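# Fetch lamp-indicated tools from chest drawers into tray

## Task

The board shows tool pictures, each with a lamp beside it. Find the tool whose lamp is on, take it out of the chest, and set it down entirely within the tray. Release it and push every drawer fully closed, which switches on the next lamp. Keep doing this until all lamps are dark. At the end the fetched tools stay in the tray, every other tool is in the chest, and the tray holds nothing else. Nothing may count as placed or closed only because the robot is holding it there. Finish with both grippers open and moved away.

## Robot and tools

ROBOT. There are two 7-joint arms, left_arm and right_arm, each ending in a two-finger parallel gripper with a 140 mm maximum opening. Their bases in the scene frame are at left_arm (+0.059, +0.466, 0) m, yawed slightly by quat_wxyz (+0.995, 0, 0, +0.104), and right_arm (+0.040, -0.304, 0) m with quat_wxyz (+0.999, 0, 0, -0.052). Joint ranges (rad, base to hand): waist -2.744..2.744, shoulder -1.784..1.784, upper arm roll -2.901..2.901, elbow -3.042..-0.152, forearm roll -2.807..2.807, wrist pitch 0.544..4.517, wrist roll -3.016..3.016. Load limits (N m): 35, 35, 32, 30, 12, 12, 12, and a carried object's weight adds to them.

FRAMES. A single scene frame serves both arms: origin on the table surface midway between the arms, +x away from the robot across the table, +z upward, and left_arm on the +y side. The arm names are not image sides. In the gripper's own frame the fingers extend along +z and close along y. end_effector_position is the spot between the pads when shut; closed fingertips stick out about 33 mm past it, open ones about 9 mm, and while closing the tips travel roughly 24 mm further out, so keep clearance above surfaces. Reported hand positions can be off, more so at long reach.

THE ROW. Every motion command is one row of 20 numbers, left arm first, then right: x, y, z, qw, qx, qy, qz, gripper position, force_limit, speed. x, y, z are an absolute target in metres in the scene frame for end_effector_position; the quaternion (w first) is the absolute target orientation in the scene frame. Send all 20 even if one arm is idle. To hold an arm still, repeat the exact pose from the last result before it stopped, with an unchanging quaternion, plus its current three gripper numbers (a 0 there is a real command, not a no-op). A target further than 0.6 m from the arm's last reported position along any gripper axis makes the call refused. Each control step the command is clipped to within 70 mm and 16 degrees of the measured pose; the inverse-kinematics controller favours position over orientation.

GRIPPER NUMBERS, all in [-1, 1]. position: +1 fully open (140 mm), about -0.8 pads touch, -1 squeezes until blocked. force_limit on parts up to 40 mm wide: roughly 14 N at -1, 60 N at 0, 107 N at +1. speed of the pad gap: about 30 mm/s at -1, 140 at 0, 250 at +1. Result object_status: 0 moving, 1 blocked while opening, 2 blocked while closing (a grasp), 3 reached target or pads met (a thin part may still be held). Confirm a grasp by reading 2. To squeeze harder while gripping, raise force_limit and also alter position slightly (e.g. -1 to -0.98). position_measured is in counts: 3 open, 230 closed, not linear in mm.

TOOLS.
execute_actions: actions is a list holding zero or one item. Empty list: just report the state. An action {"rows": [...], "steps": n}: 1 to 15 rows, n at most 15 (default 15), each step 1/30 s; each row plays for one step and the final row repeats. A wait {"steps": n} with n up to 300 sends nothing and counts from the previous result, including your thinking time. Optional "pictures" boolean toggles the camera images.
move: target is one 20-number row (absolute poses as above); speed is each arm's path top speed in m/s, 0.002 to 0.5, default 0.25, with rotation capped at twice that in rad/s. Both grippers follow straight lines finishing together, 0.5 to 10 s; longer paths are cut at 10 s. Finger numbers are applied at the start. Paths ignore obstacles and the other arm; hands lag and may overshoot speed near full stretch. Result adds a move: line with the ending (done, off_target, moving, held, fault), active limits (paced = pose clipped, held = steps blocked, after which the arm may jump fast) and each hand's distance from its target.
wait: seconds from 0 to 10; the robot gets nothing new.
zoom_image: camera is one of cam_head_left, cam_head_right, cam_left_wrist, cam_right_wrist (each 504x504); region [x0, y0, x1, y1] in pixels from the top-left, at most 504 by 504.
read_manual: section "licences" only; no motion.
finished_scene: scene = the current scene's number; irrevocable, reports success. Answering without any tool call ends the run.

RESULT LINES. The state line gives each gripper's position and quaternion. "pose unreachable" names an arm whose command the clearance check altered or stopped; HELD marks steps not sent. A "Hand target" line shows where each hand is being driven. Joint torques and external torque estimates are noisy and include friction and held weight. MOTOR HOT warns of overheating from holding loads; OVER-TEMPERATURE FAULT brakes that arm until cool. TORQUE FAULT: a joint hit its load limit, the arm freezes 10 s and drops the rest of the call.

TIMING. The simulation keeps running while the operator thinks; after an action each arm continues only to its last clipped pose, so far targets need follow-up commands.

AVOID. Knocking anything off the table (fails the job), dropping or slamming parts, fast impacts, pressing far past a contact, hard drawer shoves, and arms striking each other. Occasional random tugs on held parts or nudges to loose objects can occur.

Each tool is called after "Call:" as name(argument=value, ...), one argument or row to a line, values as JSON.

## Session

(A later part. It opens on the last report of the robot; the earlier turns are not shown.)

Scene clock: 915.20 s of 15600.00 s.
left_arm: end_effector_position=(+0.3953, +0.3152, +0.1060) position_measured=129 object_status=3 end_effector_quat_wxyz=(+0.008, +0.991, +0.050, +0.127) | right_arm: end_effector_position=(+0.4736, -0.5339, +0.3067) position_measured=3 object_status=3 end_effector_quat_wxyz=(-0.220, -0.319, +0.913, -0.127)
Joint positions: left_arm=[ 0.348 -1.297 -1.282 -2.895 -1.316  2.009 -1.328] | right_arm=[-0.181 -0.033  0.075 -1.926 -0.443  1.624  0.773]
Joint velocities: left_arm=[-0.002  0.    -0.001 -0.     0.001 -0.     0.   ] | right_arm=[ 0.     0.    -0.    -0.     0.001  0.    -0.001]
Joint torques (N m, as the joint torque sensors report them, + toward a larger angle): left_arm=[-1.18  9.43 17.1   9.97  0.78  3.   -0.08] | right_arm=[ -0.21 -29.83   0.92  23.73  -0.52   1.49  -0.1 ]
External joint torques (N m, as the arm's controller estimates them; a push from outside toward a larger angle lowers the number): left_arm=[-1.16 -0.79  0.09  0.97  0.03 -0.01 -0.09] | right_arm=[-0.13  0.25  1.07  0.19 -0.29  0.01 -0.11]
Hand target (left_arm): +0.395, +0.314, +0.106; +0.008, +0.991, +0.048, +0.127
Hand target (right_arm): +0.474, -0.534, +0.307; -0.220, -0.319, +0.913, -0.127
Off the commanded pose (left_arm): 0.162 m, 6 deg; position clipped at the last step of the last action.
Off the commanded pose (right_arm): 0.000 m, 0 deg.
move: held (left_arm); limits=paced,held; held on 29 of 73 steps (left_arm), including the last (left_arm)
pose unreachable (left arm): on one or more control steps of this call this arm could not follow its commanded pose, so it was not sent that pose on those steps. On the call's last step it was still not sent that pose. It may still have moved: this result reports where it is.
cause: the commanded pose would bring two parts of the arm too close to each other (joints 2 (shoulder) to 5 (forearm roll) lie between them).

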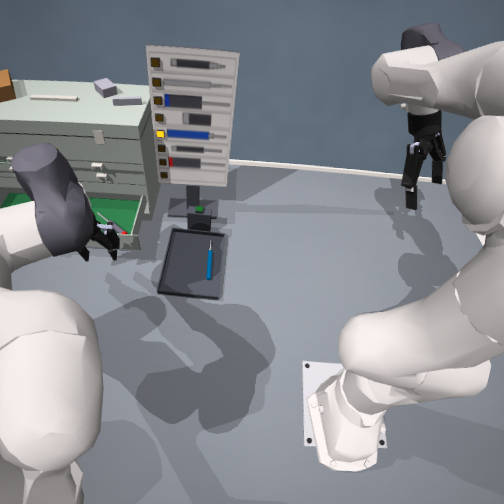

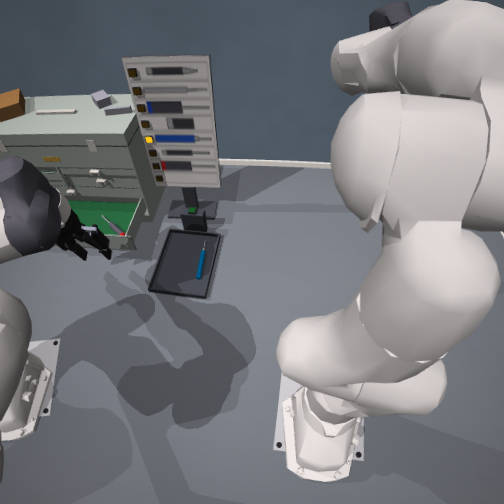

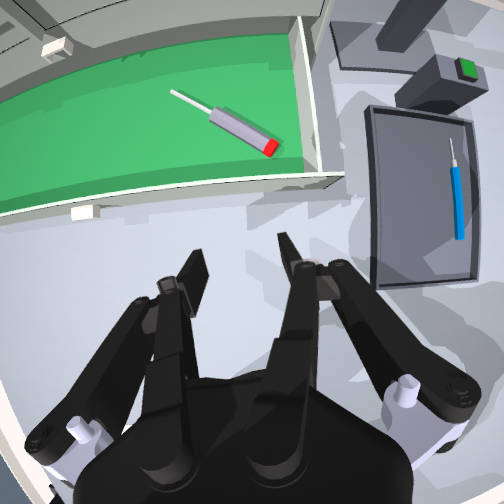

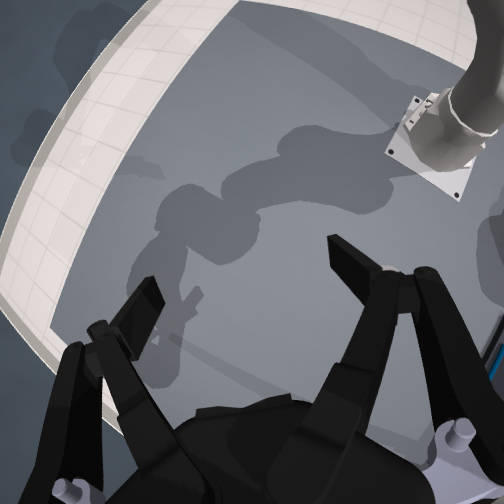

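Call:
move(
  target=[0.41,0.315,0.085,0,0.991,0,0.131,0,0,0,0.4736,-0.5339,0.3067,-0.220,-0.319,0.913,-0.127,1,0,0],
  speed=0.08,
)

Call:
move(
  target=[0.602,0.315,0.082,0,0.954,0,0.301,0,0,0,0.4736,-0.5339,0.3067,-0.220,-0.319,0.913,-0.127,1,0,0],
  speed=0.07,
)

Call:
move(
  target=[0.56,0.33,0.13,0,0.954,0,0.301,0,0,0,0.4736,-0.5339,0.3067,-0.220,-0.319,0.913,-0.127,1,0,0],
  speed=0.1,
)

Call:
move(
  target=[0.56,0.598,0.182,0,0.954,0,0.301,0,0,0,0.4736,-0.5339,0.3067,-0.220,-0.319,0.913,-0.127,1,0,0],
  speed=0.15,
)

Scene clock: 929.83 s of 15600.00 s.
left_arm: end_effector_position=(+0.4093, +0.3158, +0.0855) position_measured=129 object_status=3 end_effector_quat_wxyz=(-0.000, +0.991, +0.006, +0.131) | right_arm: end_effector_position=(+0.4736, -0.5339, +0.3067) position_measured=3 object_status=3 end_effector_quat_wxyz=(-0.220, -0.319, +0.913, -0.127)
Joint positions: left_arm=[ 0.416 -1.253 -1.376 -2.87  -1.395  2.071 -1.199] | right_arm=[-0.181 -0.033  0.075 -1.926 -0.443  1.624  0.773]
Joint velocities: left_arm=[-0.002  0.001 -0.    -0.001  0.     0.003  0.033] | right_arm=[ 0.     0.    -0.001 -0.001  0.001 -0.     0.002]
Joint torques (N m, as the joint torque sensors report them, + toward a larger angle): left_arm=[ 0.98 11.21 17.78  8.3   0.19  3.41  0.19] | right_arm=[ -0.43 -29.8    0.89  23.65  -0.49   1.46  -0.11]
External joint torques (N m, as the arm's controller estimates them; a push from outside toward a larger angle lowers the number): left_arm=[ 1.06  0.66  0.03  0.66 -0.56  0.39  0.19] | right_arm=[-0.38  0.37  1.02  0.06 -0.25 -0.02 -0.12]
Hand target (left_arm): +0.411, +0.316, +0.086; -0.001, +0.991, +0.001, +0.132
Hand target (right_arm): +0.474, -0.534, +0.307; -0.220, -0.319, +0.913, -0.127
Off the commanded pose (left_arm): 0.001 m, 1 deg.
Off the commanded pose (right_arm): 0.000 m, 0 deg.
After step 90, 10.40 s passed at rest.
move: done

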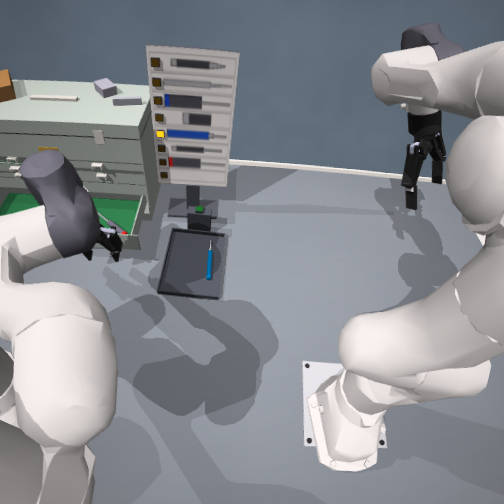

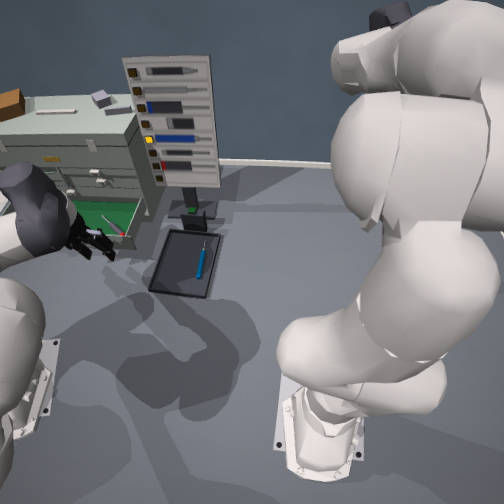

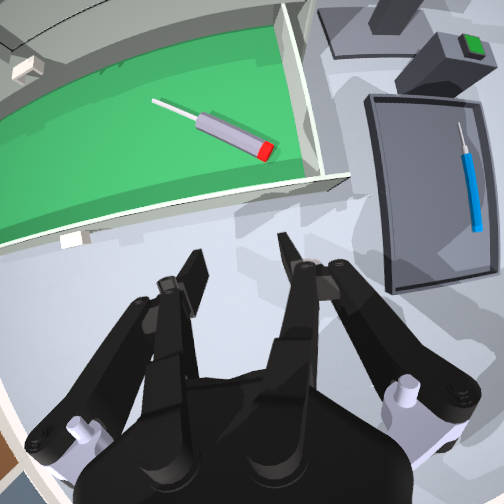

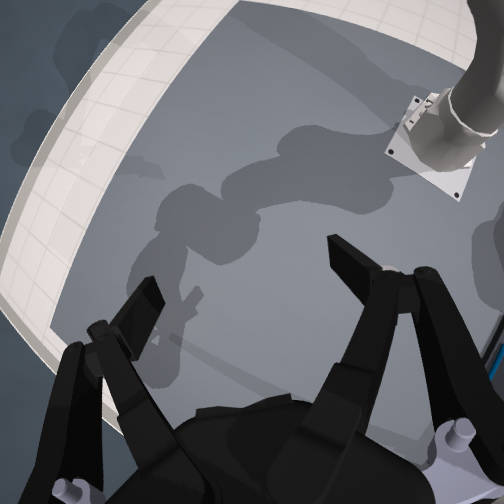

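Scene clock: 932.97 s of 15600.00 s.
left_arm: end_effector_position=(+0.5994, +0.3108, +0.0823) position_measured=129 object_status=3 end_effector_quat_wxyz=(+0.002, +0.955, -0.007, +0.298) | right_arm: end_effector_position=(+0.4736, -0.5339, +0.3067) position_measured=3 object_status=3 end_effector_quat_wxyz=(-0.220, -0.319, +0.913, -0.127)
Joint positions: left_arm=[ 0.891 -1.439 -1.664 -2.552 -1.941  2.24  -0.9  ] | right_arm=[-0.181 -0.033  0.075 -1.926 -0.443  1.624  0.773]
Joint velocities: left_arm=[ 0.001 -0.025 -0.001 -0.    -0.014 -0.017  0.028] | right_arm=[ 0.     0.001  0.     0.    -0.001  0.     0.   ]
Joint torques (N m, as the joint torque sensors report them, + toward a larger angle): left_arm=[ 4.23 15.09 27.42  2.33 -1.22  5.   -0.18] | right_arm=[ -0.43 -29.69   0.91  23.97  -0.52   1.52  -0.13]
External joint torques (N m, as the arm's controller estimates them; a push from outside toward a larger angle lowers the number): left_arm=[ 4.21 -2.13  2.18  1.6  -1.9   1.85 -0.19] | right_arm=[-0.5   0.44  0.92  0.38 -0.29  0.03 -0.14]
Hand target (left_arm): +0.604, +0.314, +0.087; +0.000, +0.952, -0.005, +0.305
Hand target (right_arm): +0.474, -0.534, +0.307; -0.220, -0.319, +0.913, -0.127
Off the commanded pose (left_arm): 0.005 m, 1 deg.
Off the commanded pose (right_arm): 0.000 m, 0 deg.
move: off_target (left_arm)

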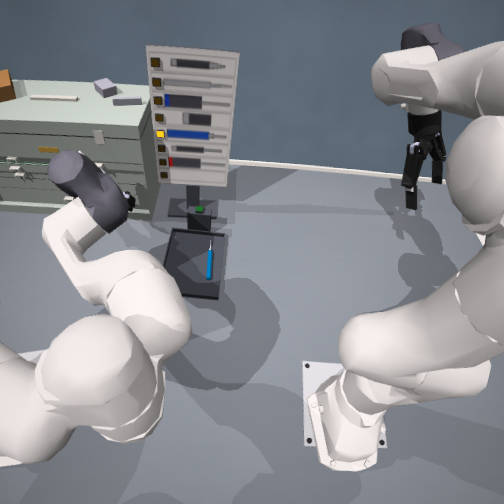

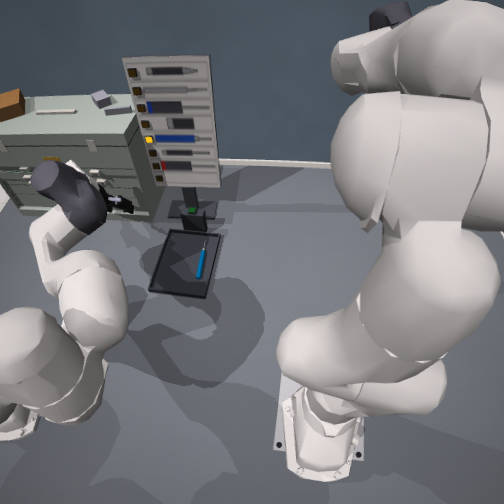

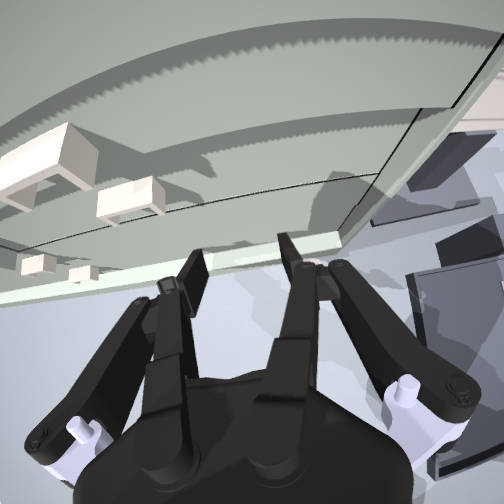

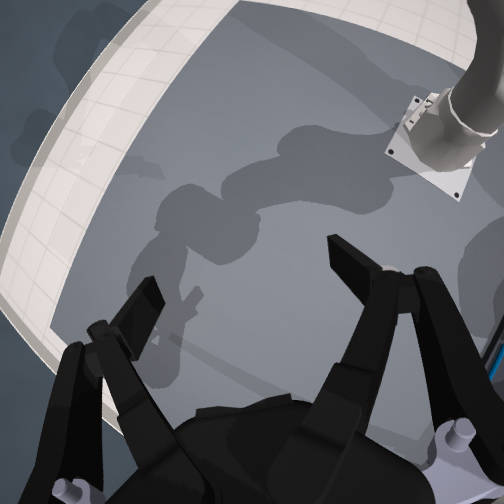

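Scene clock: 934.00 s of 15600.00 s.
left_arm: end_effector_position=(+0.5605, +0.3302, +0.1290) position_measured=129 object_status=3 end_effector_quat_wxyz=(+0.000, +0.953, -0.002, +0.302) | right_arm: end_effector_position=(+0.4736, -0.5339, +0.3067) position_measured=3 object_status=3 end_effector_quat_wxyz=(-0.220, -0.319, +0.913, -0.127)
Joint positions: left_arm=[ 0.745 -1.402 -1.523 -2.696 -1.814  2.222 -0.919] | right_arm=[-0.181 -0.033  0.075 -1.926 -0.443  1.624  0.773]
Joint velocities: left_arm=[-0.002  0.009  0.003 -0.003  0.017 -0.    -0.013] | right_arm=[-0.     0.     0.     0.002 -0.001 -0.    -0.003]
Joint torques (N m, as the joint torque sensors report them, + toward a larger angle): left_arm=[-1.61 14.43 23.7   1.87  1.35  2.87  0.02] | right_arm=[ -0.31 -29.41   0.84  23.83  -0.54   1.52  -0.15]
External joint torques (N m, as the arm's controller estimates them; a push from outside toward a larger angle lowers the number): left_arm=[-1.67  0.36  1.14 -1.6   0.71 -0.31  0.  ] | right_arm=[-0.32  0.85  0.91  0.16 -0.31  0.02 -0.16]
Hand target (left_arm): +0.559, +0.330, +0.129; +0.002, +0.954, +0.001, +0.300
Hand target (right_arm): +0.474, -0.534, +0.307; -0.220, -0.319, +0.913, -0.127
Off the commanded pose (left_arm): 0.001 m, 0 deg.
Off the commanded pose (right_arm): 0.000 m, 0 deg.
move: done

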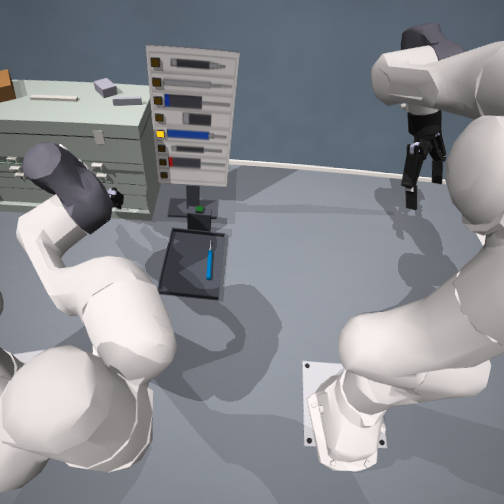

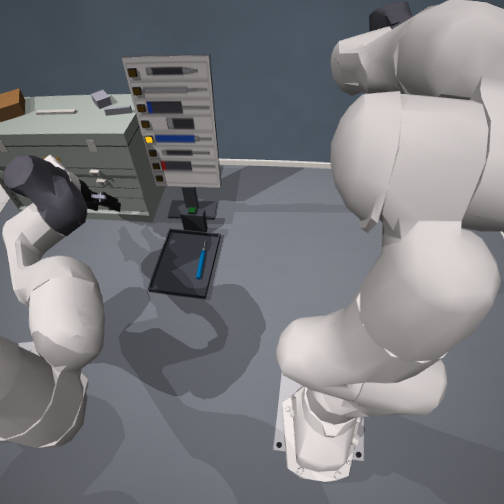

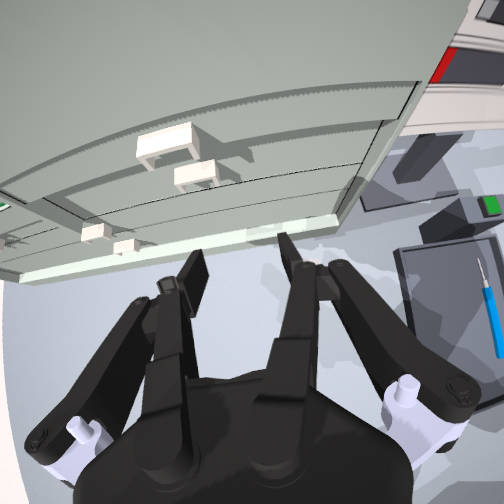

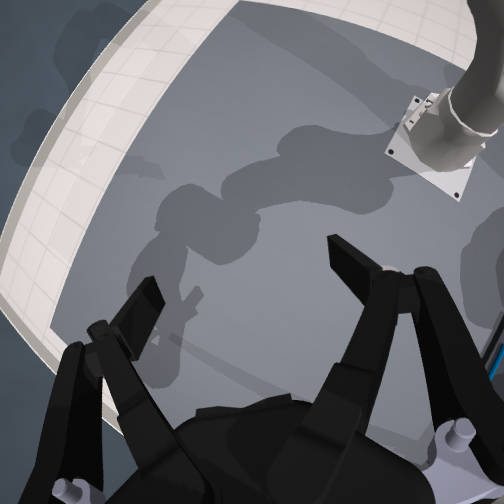

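Scene clock: 936.67 s of 15600.00 s.
left_arm: end_effector_position=(+0.5621, +0.5961, +0.1817) position_measured=129 object_status=3 end_effector_quat_wxyz=(-0.002, +0.952, +0.004, +0.306) | right_arm: end_effector_position=(+0.4736, -0.5339, +0.3067) position_measured=3 object_status=3 end_effector_quat_wxyz=(-0.220, -0.319, +0.913, -0.127)
Joint positions: left_arm=[ 1.406 -1.244 -1.253 -2.703 -1.762  1.931 -0.223] | right_arm=[-0.181 -0.033  0.075 -1.926 -0.443  1.624  0.773]
Joint velocities: left_arm=[-0.     0.001  0.001  0.002 -0.001 -0.003  0.029] | right_arm=[-0.     0.001 -0.001  0.001  0.001  0.    -0.001]
Joint torques (N m, as the joint torque sensors report them, + toward a larger angle): left_arm=[ 1.29 12.75 22.81 11.84  0.45  1.99  0.09] | right_arm=[  0.15 -29.8    1.21  23.9   -0.5    1.51  -0.17]
External joint torques (N m, as the arm's controller estimates them; a push from outside toward a larger angle lowers the number): left_arm=[ 1.38  0.74  1.87  1.02  0.58 -0.36  0.08] | right_arm=[ 0.13  0.39  1.27  0.25 -0.27  0.01 -0.18]
Hand target (left_arm): +0.562, +0.596, +0.182; -0.003, +0.952, -0.002, +0.306
Hand target (right_arm): +0.474, -0.534, +0.307; -0.220, -0.319, +0.913, -0.127
Off the commanded pose (left_arm): 0.003 m, 1 deg.
Off the commanded pose (right_arm): 0.000 m, 0 deg.
move: done

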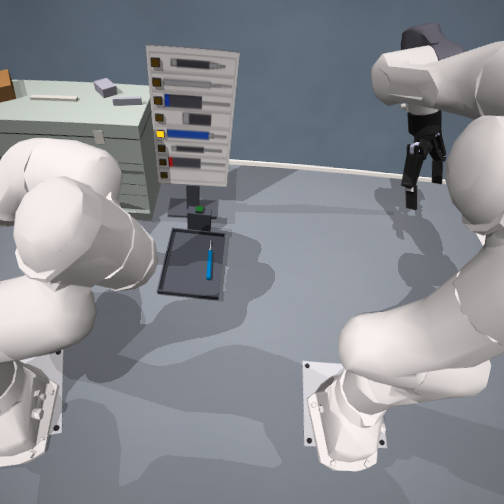

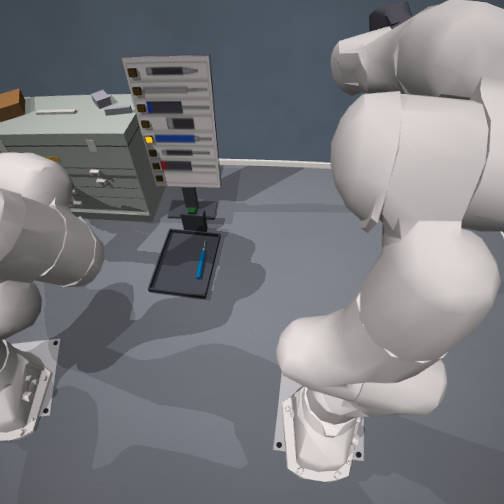

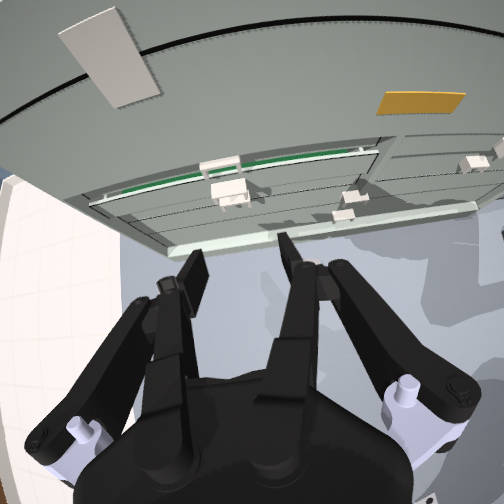

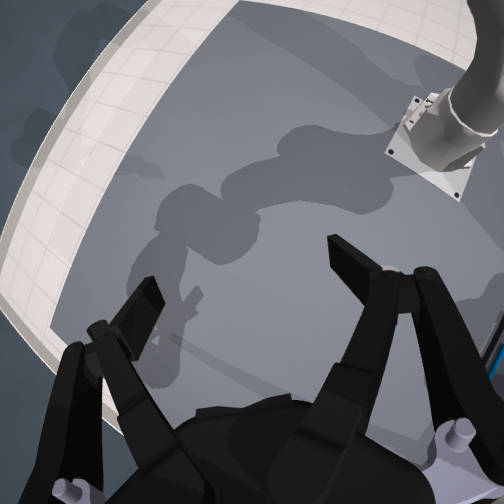

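Call:
move(
  target=[0.611,0.598,0.180,0,0.954,0,0.301,0,0,0,0.4736,-0.5339,0.3067,-0.220,-0.319,0.913,-0.127,1,0,0],
  speed=0.04,
)

Call:
move(
  target=[0.56,0.598,0.18,0,0.954,0,0.301,0,0,0,0.4736,-0.5339,0.3067,-0.220,-0.319,0.913,-0.127,1,0,0],
  speed=0.1,
)

Scene clock: 945.67 s of 15600.00 s.
left_arm: end_effector_position=(+0.6096, +0.5973, +0.1802) position_measured=129 object_status=3 end_effector_quat_wxyz=(-0.002, +0.954, -0.005, +0.299) | right_arm: end_effector_position=(+0.4736, -0.5339, +0.3067) position_measured=3 object_status=3 end_effector_quat_wxyz=(-0.220, -0.319, +0.913, -0.127)
Joint positions: left_arm=[ 1.522 -1.225 -1.33  -2.554 -1.774  1.937 -0.248] | right_arm=[-0.181 -0.033  0.075 -1.926 -0.443  1.624  0.773]
Joint velocities: left_arm=[ 0.004 -0.    -0.001  0.002 -0.002  0.    -0.015] | right_arm=[-0.     0.001 -0.     0.001  0.001 -0.    -0.001]
Joint torques (N m, as the joint torque sensors report them, + toward a larger angle): left_arm=[ 1.07 15.23 23.02 10.8  -0.58  2.88 -0.16] | right_arm=[ -0.3  -29.57   0.96  24.03  -0.49   1.49  -0.14]
External joint torques (N m, as the arm's controller estimates them; a push from outside toward a larger angle lowers the number): left_arm=[ 1.01  0.73 -0.76  0.93 -0.51  0.45 -0.17] | right_arm=[-0.34  0.64  0.99  0.39 -0.26 -0.01 -0.14]
Hand target (left_arm): +0.611, +0.598, +0.180; -0.001, +0.954, +0.000, +0.300
Hand target (right_arm): +0.474, -0.534, +0.307; -0.220, -0.319, +0.913, -0.127
Off the commanded pose (left_arm): 0.002 m, 1 deg.
Off the commanded pose (right_arm): 0.000 m, 0 deg.
After step 90, 4.47 s passed at rest.
move: done

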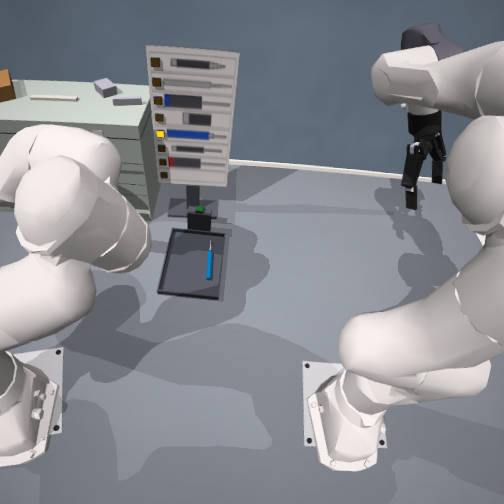

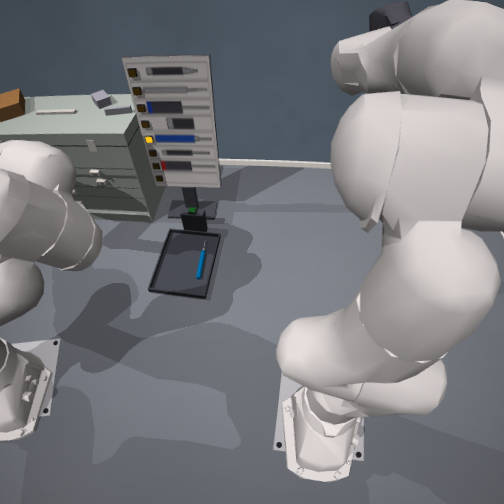

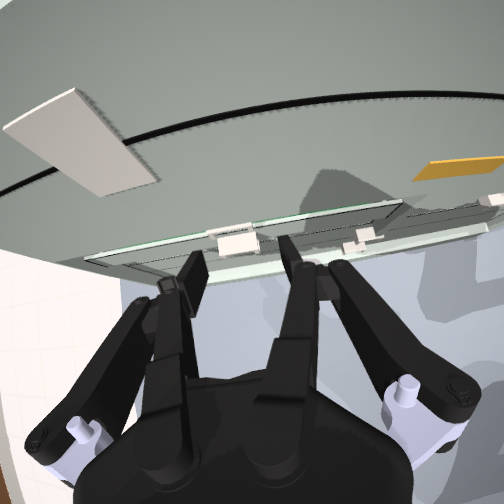

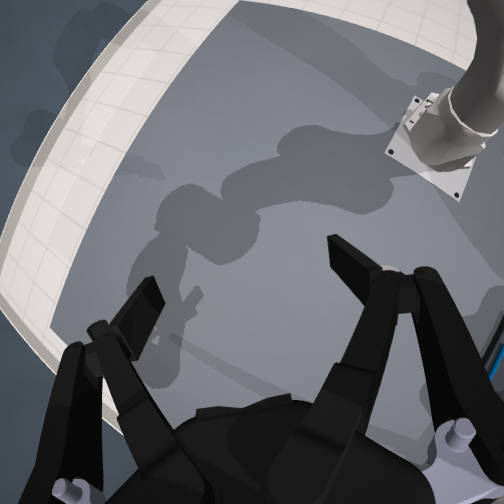

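Scene clock: 946.57 s of 15600.00 s.
left_arm: end_effector_position=(+0.5614, +0.5989, +0.1799) position_measured=129 object_status=3 end_effector_quat_wxyz=(+0.001, +0.953, +0.005, +0.303) | right_arm: end_effector_position=(+0.4736, -0.5339, +0.3067) position_measured=3 object_status=3 end_effector_quat_wxyz=(-0.220, -0.319, +0.913, -0.127)
Joint positions: left_arm=[ 1.422 -1.236 -1.254 -2.696 -1.755  1.923 -0.218] | right_arm=[-0.181 -0.033  0.075 -1.926 -0.443  1.624  0.773]
Joint velocities: left_arm=[-0.004  0.     0.002 -0.003  0.004 -0.001  0.018] | right_arm=[ 0.001  0.    -0.     0.     0.     0.001 -0.002]
Joint torques (N m, as the joint torque sensors report them, + toward a larger angle): left_arm=[-2.31 11.26 22.77  9.36  0.54  1.99  0.36] | right_arm=[ -0.4  -29.75   1.13  23.57  -0.53   1.5   -0.1 ]
External joint torques (N m, as the arm's controller estimates them; a push from outside toward a larger angle lowers the number): left_arm=[-2.4  -0.8   1.75 -1.39  0.67 -0.35  0.35] | right_arm=[-0.42  0.41  1.18 -0.03 -0.31  0.01 -0.11]
Hand target (left_arm): +0.560, +0.598, +0.180; +0.001, +0.953, +0.000, +0.302
Hand target (right_arm): +0.474, -0.534, +0.307; -0.220, -0.319, +0.913, -0.127
Off the commanded pose (left_arm): 0.002 m, 1 deg.
Off the commanded pose (right_arm): 0.000 m, 0 deg.
move: done

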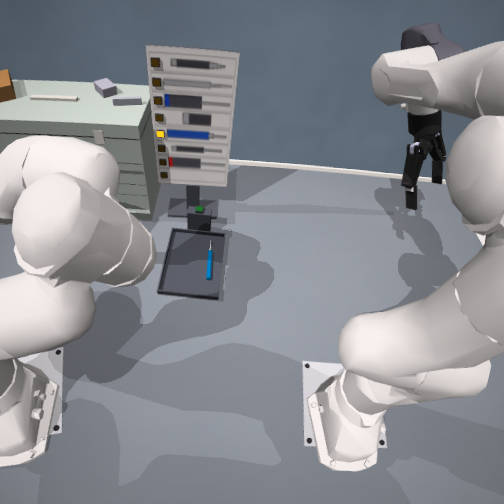

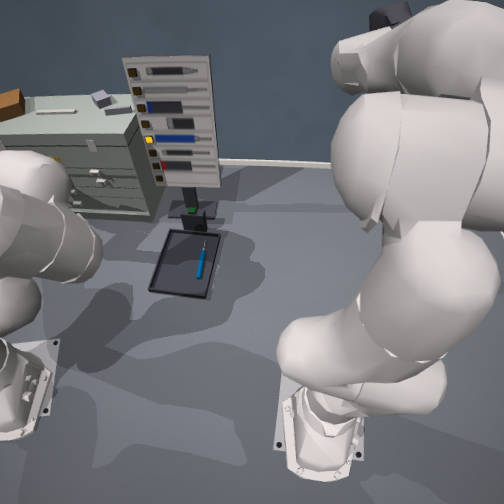

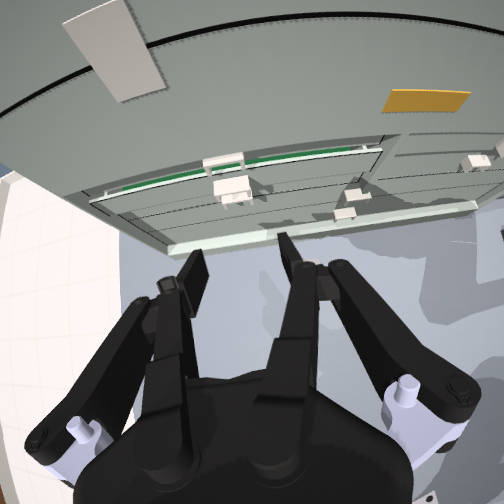

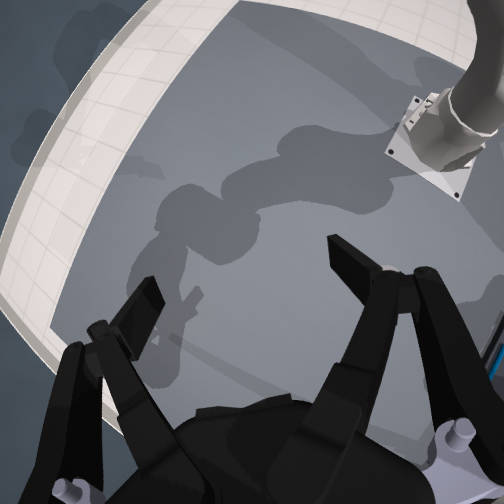

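Call:
move(
  target=[0.619,0.598,0.182,0,0.954,0,0.301,0,0,0,0.4736,-0.5339,0.3067,-0.220,-0.319,0.913,-0.127,1,0,0],
  speed=0.04,
)

Call:
move(
  target=[0.57,0.598,0.18,0,0.954,0,0.301,0,0,0,0.4736,-0.5339,0.3067,-0.220,-0.319,0.913,-0.127,1,0,0],
  speed=0.1,
)

Scene clock: 960.87 s of 15600.00 s.
left_arm: end_effector_position=(+0.6134, +0.5973, +0.1814) position_measured=129 object_status=3 end_effector_quat_wxyz=(-0.001, +0.955, -0.007, +0.297) | right_arm: end_effector_position=(+0.4736, -0.5339, +0.3067) position_measured=3 object_status=3 end_effector_quat_wxyz=(-0.220, -0.319, +0.913, -0.127)
Joint positions: left_arm=[ 1.536 -1.225 -1.332 -2.538 -1.768  1.929 -0.25 ] | right_arm=[-0.181 -0.033  0.075 -1.926 -0.443  1.624  0.773]
Joint velocities: left_arm=[ 0.008  0.    -0.001  0.004  0.002 -0.009 -0.004] | right_arm=[ 0.001  0.003  0.001  0.001 -0.     0.    -0.001]
Joint torques (N m, as the joint torque sensors report them, + toward a larger angle): left_arm=[ 2.6  14.95 20.73 16.71 -2.09  4.   -0.77] | right_arm=[ -0.05 -29.75   1.    23.6   -0.52   1.47  -0.07]
External joint torques (N m, as the arm's controller estimates them; a push from outside toward a larger angle lowers the number): left_arm=[ 2.64  0.22 -3.23  6.75 -2.01  1.59 -0.79] | right_arm=[-0.1   0.28  1.02  0.06 -0.29 -0.02 -0.08]
Hand target (left_arm): +0.618, +0.598, +0.182; -0.001, +0.954, -0.000, +0.300
Hand target (right_arm): +0.474, -0.534, +0.307; -0.220, -0.319, +0.913, -0.127
Off the commanded pose (left_arm): 0.006 m, 1 deg.
Off the commanded pose (right_arm): 0.000 m, 0 deg.
After step 90, 9.63 s passed at rest.
move: off_target (left_arm)

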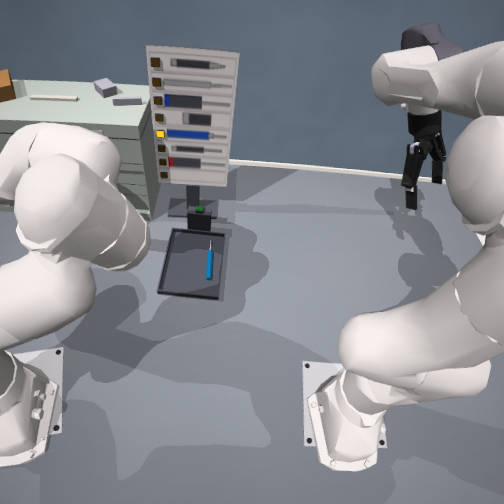

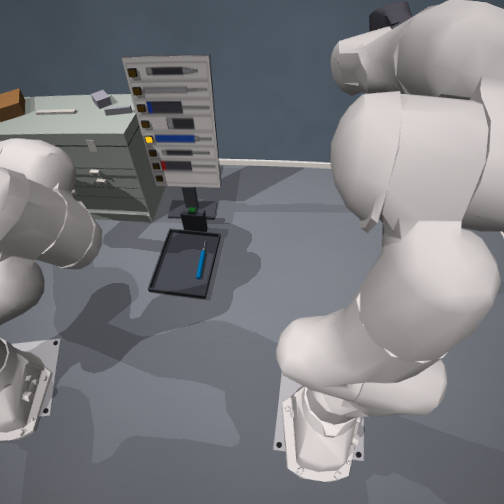

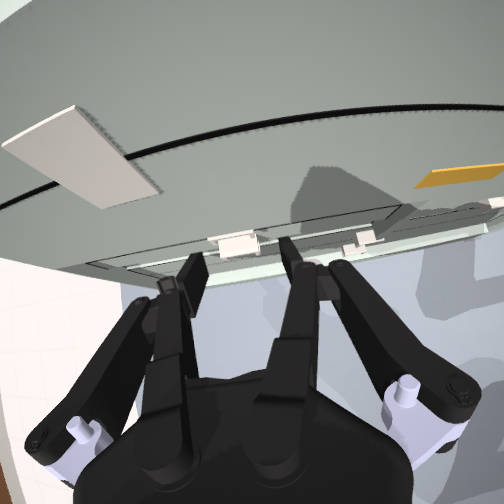

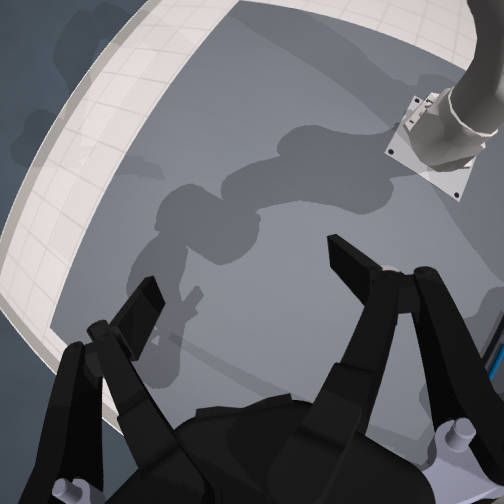

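Scene clock: 961.67 s of 15600.00 s.
left_arm: end_effector_position=(+0.5714, +0.5989, +0.1800) position_measured=129 object_status=3 end_effector_quat_wxyz=(+0.001, +0.953, +0.005, +0.303) | right_arm: end_effector_position=(+0.4736, -0.5339, +0.3067) position_measured=3 object_status=3 end_effector_quat_wxyz=(-0.220, -0.319, +0.913, -0.127)
Joint positions: left_arm=[ 1.445 -1.236 -1.271 -2.668 -1.764  1.922 -0.226] | right_arm=[-0.181 -0.033  0.075 -1.926 -0.443  1.624  0.773]
Joint velocities: left_arm=[-0.006 -0.001  0.004 -0.003  0.004  0.002  0.019] | right_arm=[-0.     0.001  0.     0.001  0.    -0.     0.   ]
Joint torques (N m, as the joint torque sensors report them, + toward a larger angle): left_arm=[-1.6  11.79 23.72  9.56  0.53  2.01  0.33] | right_arm=[ -0.42 -29.43   0.99  23.7   -0.53   1.49  -0.1 ]
External joint torques (N m, as the arm's controller estimates them; a push from outside toward a larger angle lowers the number): left_arm=[-1.6  -0.73  2.12 -1.02  0.66 -0.34  0.31] | right_arm=[-0.48  0.71  1.01  0.12 -0.31  0.   -0.1 ]
Hand target (left_arm): +0.570, +0.598, +0.180; +0.001, +0.953, +0.000, +0.302
Hand target (right_arm): +0.474, -0.534, +0.307; -0.220, -0.319, +0.913, -0.127
Off the commanded pose (left_arm): 0.002 m, 1 deg.
Off the commanded pose (right_arm): 0.000 m, 0 deg.
move: done

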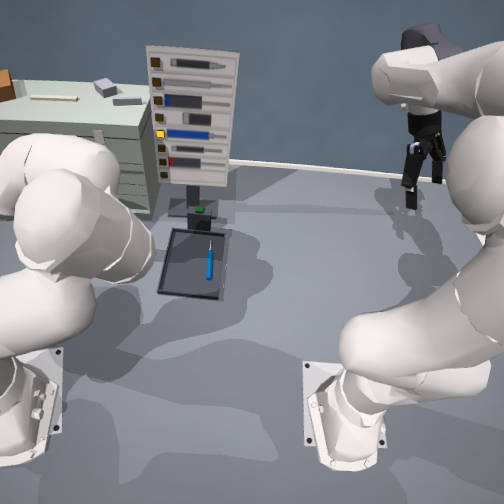

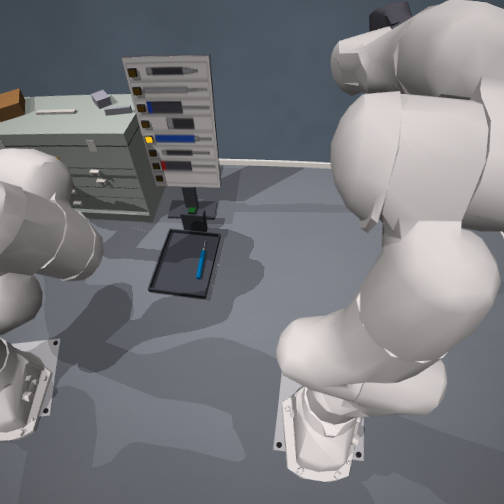

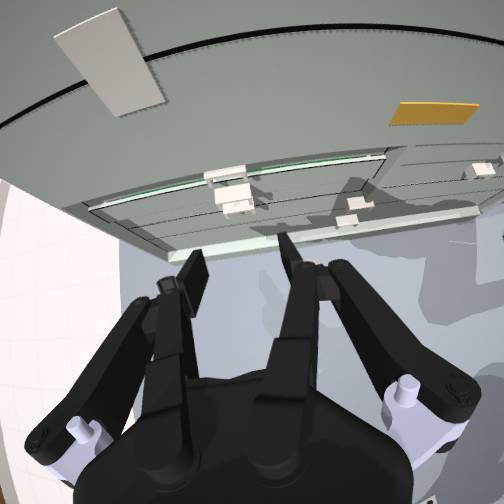

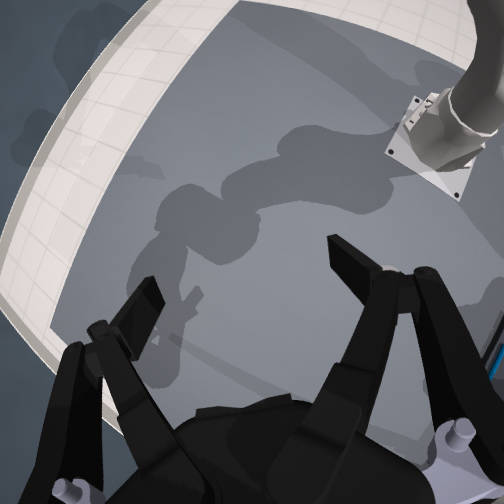

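Call:
zoom_image(
  camera="cam_left_wrist",
  region=[60,120,420,270],
)

Region (60, 120, 420, 270) of cam_left_wrist's 504x504 image, scaled by 1.400, with more detail than that image has; it fills the top 210 rows of this view, and the rest is white.

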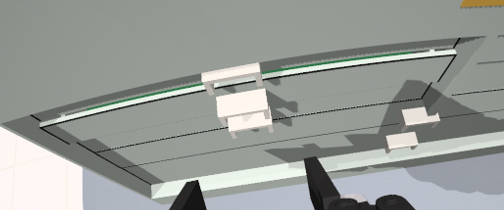

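Call:
move(
  target=[0.57,0.65,0.184,0,0.94,0,0.342,-1,0,0,0.4736,-0.5339,0.3067,-0.220,-0.319,0.913,-0.127,1,0,0],
  speed=0.1,
)

Call:
move(
  target=[0.615,0.65,0.184,0,0.94,0,0.342,-1,0,0,0.4736,-0.5339,0.3067,-0.220,-0.319,0.913,-0.127,1,0,0],
  speed=0.03,
)

Call:
move(
  target=[0.585,0.65,0.184,0,0.94,0,0.342,-1,0,0,0.4736,-0.5339,0.3067,-0.220,-0.319,0.913,-0.127,1,0,0],
  speed=0.03,
)

Scene clock: 985.07 s of 15600.00 s.
left_arm: end_effector_position=(+0.5696, +0.6510, +0.1848) position_measured=233 object_status=3 end_effector_quat_wxyz=(-0.001, +0.940, +0.006, +0.342) | right_arm: end_effector_position=(+0.4736, -0.5339, +0.3067) position_measured=3 object_status=3 end_effector_quat_wxyz=(-0.220, -0.319, +0.913, -0.127)
Joint positions: left_arm=[ 1.587 -1.178 -1.278 -2.666 -1.852  1.899 -0.051] | right_arm=[-0.181 -0.033  0.075 -1.926 -0.443  1.624  0.773]
Joint velocities: left_arm=[-0.    -0.    -0.     0.    -0.    -0.002  0.03 ] | right_arm=[-0.    -0.    -0.002  0.     0.     0.     0.001]
Joint torques (N m, as the joint torque sensors report them, + toward a larger angle): left_arm=[ 1.84 12.56 21.33 12.2  -0.82  1.61  0.29] | right_arm=[ -0.12 -29.44   0.82  23.35  -0.57   1.43  -0.08]
External joint torques (N m, as the arm's controller estimates them; a push from outside toward a larger angle lowers the number): left_arm=[ 1.83  0.47  0.01  0.97 -0.46 -0.37  0.27] | right_arm=[-0.05  0.7   0.97 -0.23 -0.34 -0.05 -0.09]
Hand target (left_arm): +0.571, +0.650, +0.185; -0.001, +0.939, -0.001, +0.343
Hand target (right_arm): +0.474, -0.534, +0.307; -0.220, -0.319, +0.913, -0.127
Off the commanded pose (left_arm): 0.001 m, 1 deg.
Off the commanded pose (right_arm): 0.000 m, 0 deg.
After step 90, 19.17 s passed at rest.
move: done

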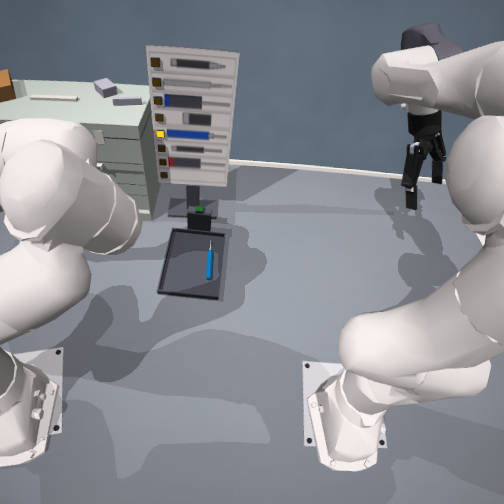

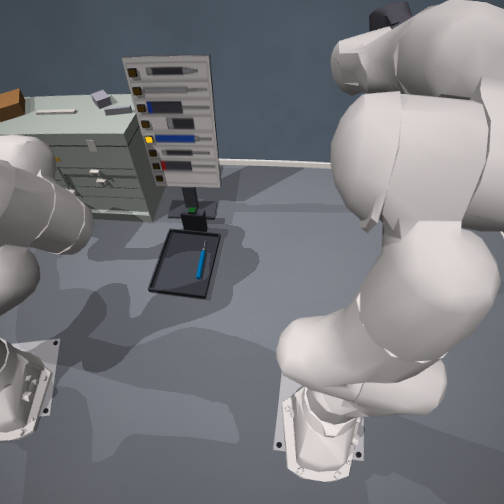

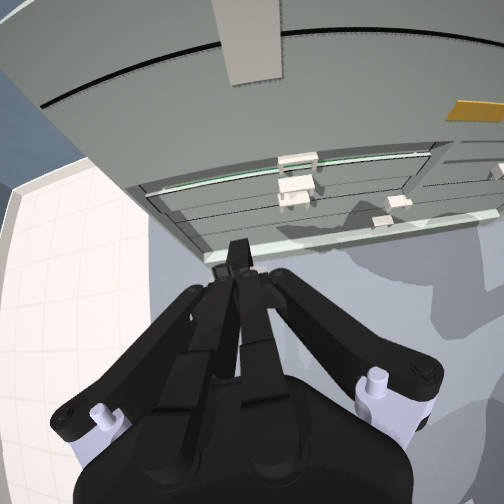

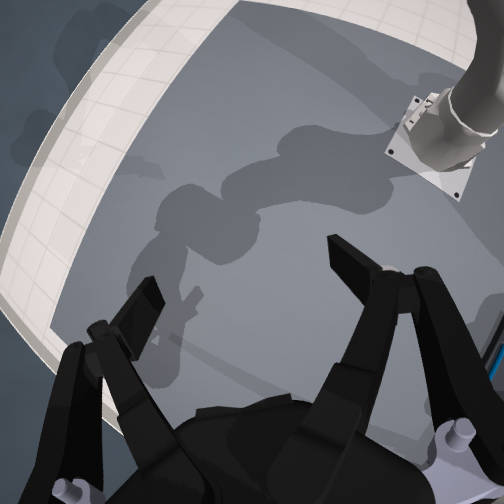

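Scene clock: 986.80 s of 15600.00 s.
left_arm: end_effector_position=(+0.6117, +0.6489, +0.1837) position_measured=233 object_status=3 end_effector_quat_wxyz=(-0.001, +0.941, -0.005, +0.339) | right_arm: end_effector_position=(+0.4736, -0.5339, +0.3067) position_measured=3 object_status=3 end_effector_quat_wxyz=(-0.220, -0.319, +0.913, -0.127)
Joint positions: left_arm=[ 1.661 -1.176 -1.349 -2.549 -1.876  1.914 -0.082] | right_arm=[-0.181 -0.033  0.075 -1.926 -0.443  1.624  0.773]
Joint velocities: left_arm=[ 0.001 -0.     0.     0.001  0.    -0.001 -0.01 ] | right_arm=[-0.002 -0.    -0.001  0.002  0.001  0.     0.   ]
Joint torques (N m, as the joint torque sensors report them, + toward a larger angle): left_arm=[ 2.87 14.91 21.71 14.46 -1.43  3.   -0.41] | right_arm=[ -0.14 -29.64   0.68  23.76  -0.54   1.42  -0.16]
External joint torques (N m, as the arm's controller estimates them; a push from outside toward a larger angle lowers the number): left_arm=[ 2.87  0.55 -1.84  4.02 -1.12  0.94 -0.43] | right_arm=[-0.03  0.79  0.86 -0.02 -0.3  -0.08 -0.17]
Hand target (left_arm): +0.615, +0.650, +0.184; -0.000, +0.940, -0.000, +0.341
Hand target (right_arm): +0.474, -0.534, +0.307; -0.220, -0.319, +0.913, -0.127
Off the commanded pose (left_arm): 0.003 m, 1 deg.
Off the commanded pose (right_arm): 0.000 m, 0 deg.
move: done

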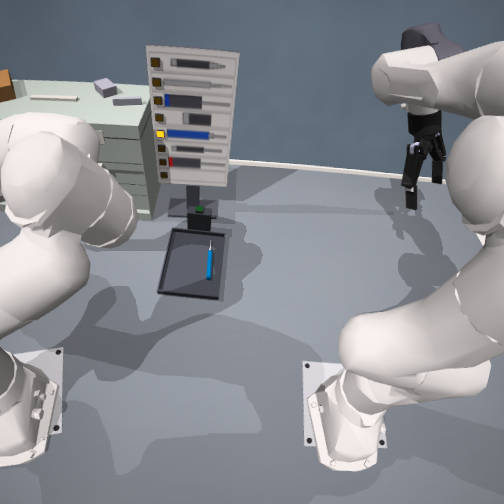

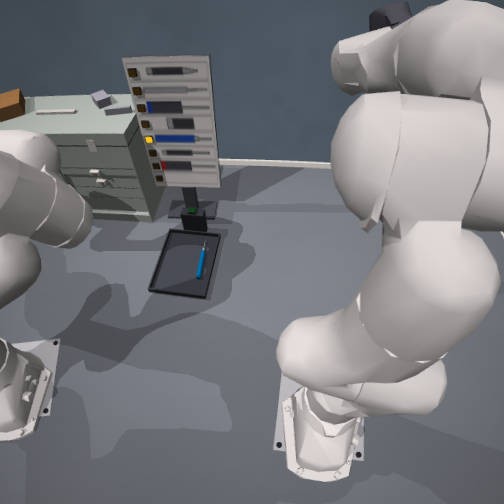

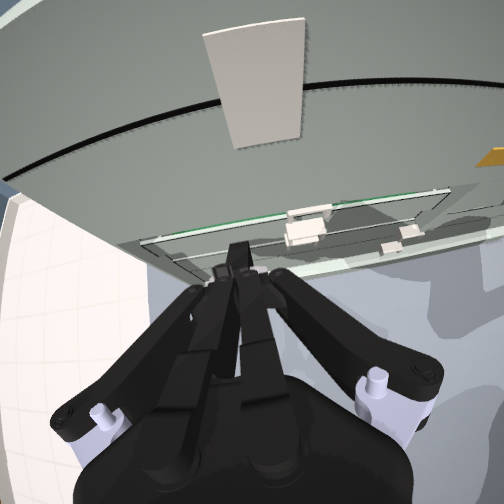

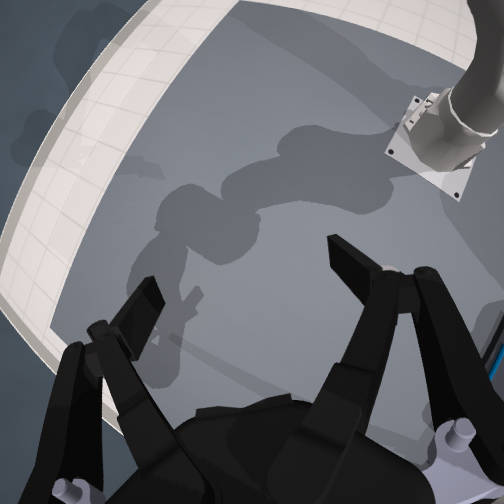

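Scene clock: 987.97 s of 15600.00 s.
left_arm: end_effector_position=(+0.5860, +0.6514, +0.1842) position_measured=233 object_status=3 end_effector_quat_wxyz=(+0.000, +0.939, +0.005, +0.343) | right_arm: end_effector_position=(+0.4736, -0.5339, +0.3067) position_measured=3 object_status=3 end_effector_quat_wxyz=(-0.220, -0.319, +0.913, -0.127)
Joint positions: left_arm=[ 1.619 -1.176 -1.308 -2.623 -1.87   1.904 -0.062] | right_arm=[-0.181 -0.033  0.075 -1.926 -0.443  1.624  0.773]
Joint velocities: left_arm=[-0.003 -0.001  0.002 -0.001  0.    -0.002  0.012] | right_arm=[-0.001 -0.     0.001  0.001 -0.    -0.    -0.002]
Joint torques (N m, as the joint torque sensors report them, + toward a larger angle): left_arm=[-2.4  12.7  24.63  9.68  0.34  1.62  0.1 ] | right_arm=[ -0.17 -29.61   0.81  23.43  -0.53   1.48  -0.11]
External joint torques (N m, as the arm's controller estimates them; a push from outside toward a larger angle lowers the number): left_arm=[-2.41 -0.2   2.35 -1.27  0.7  -0.39  0.08] | right_arm=[-0.21  0.56  0.85 -0.15 -0.31 -0.01 -0.12]
Hand target (left_arm): +0.585, +0.650, +0.184; +0.000, +0.940, +0.000, +0.342
Hand target (right_arm): +0.474, -0.534, +0.307; -0.220, -0.319, +0.913, -0.127
Off the commanded pose (left_arm): 0.002 m, 1 deg.
Off the commanded pose (right_arm): 0.000 m, 0 deg.
move: done

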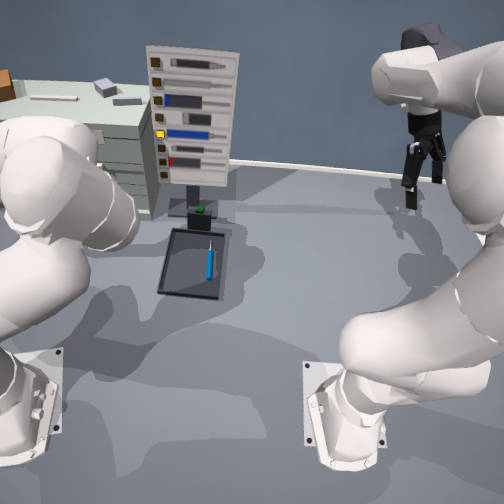

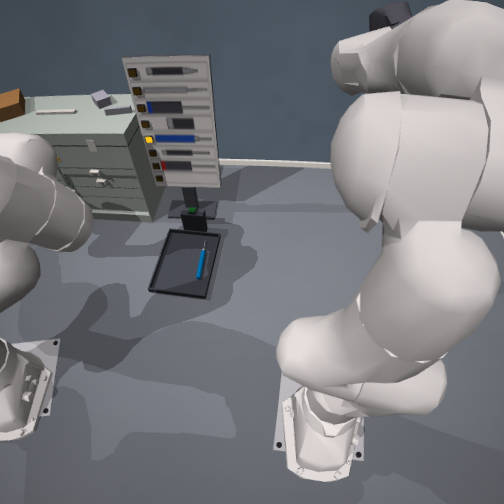

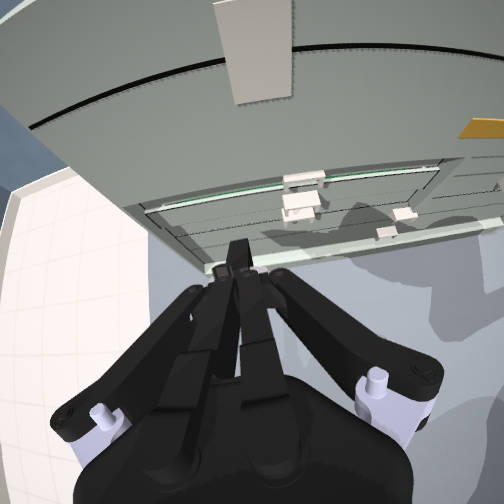

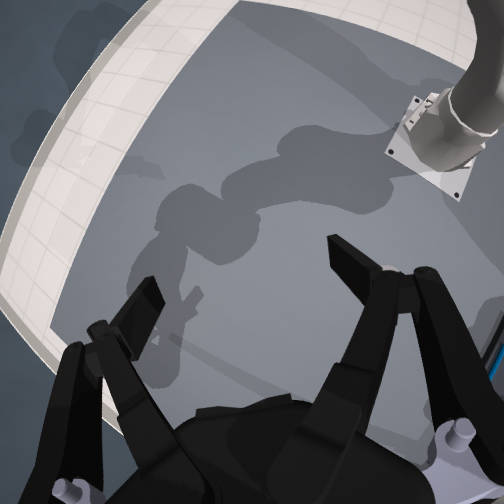

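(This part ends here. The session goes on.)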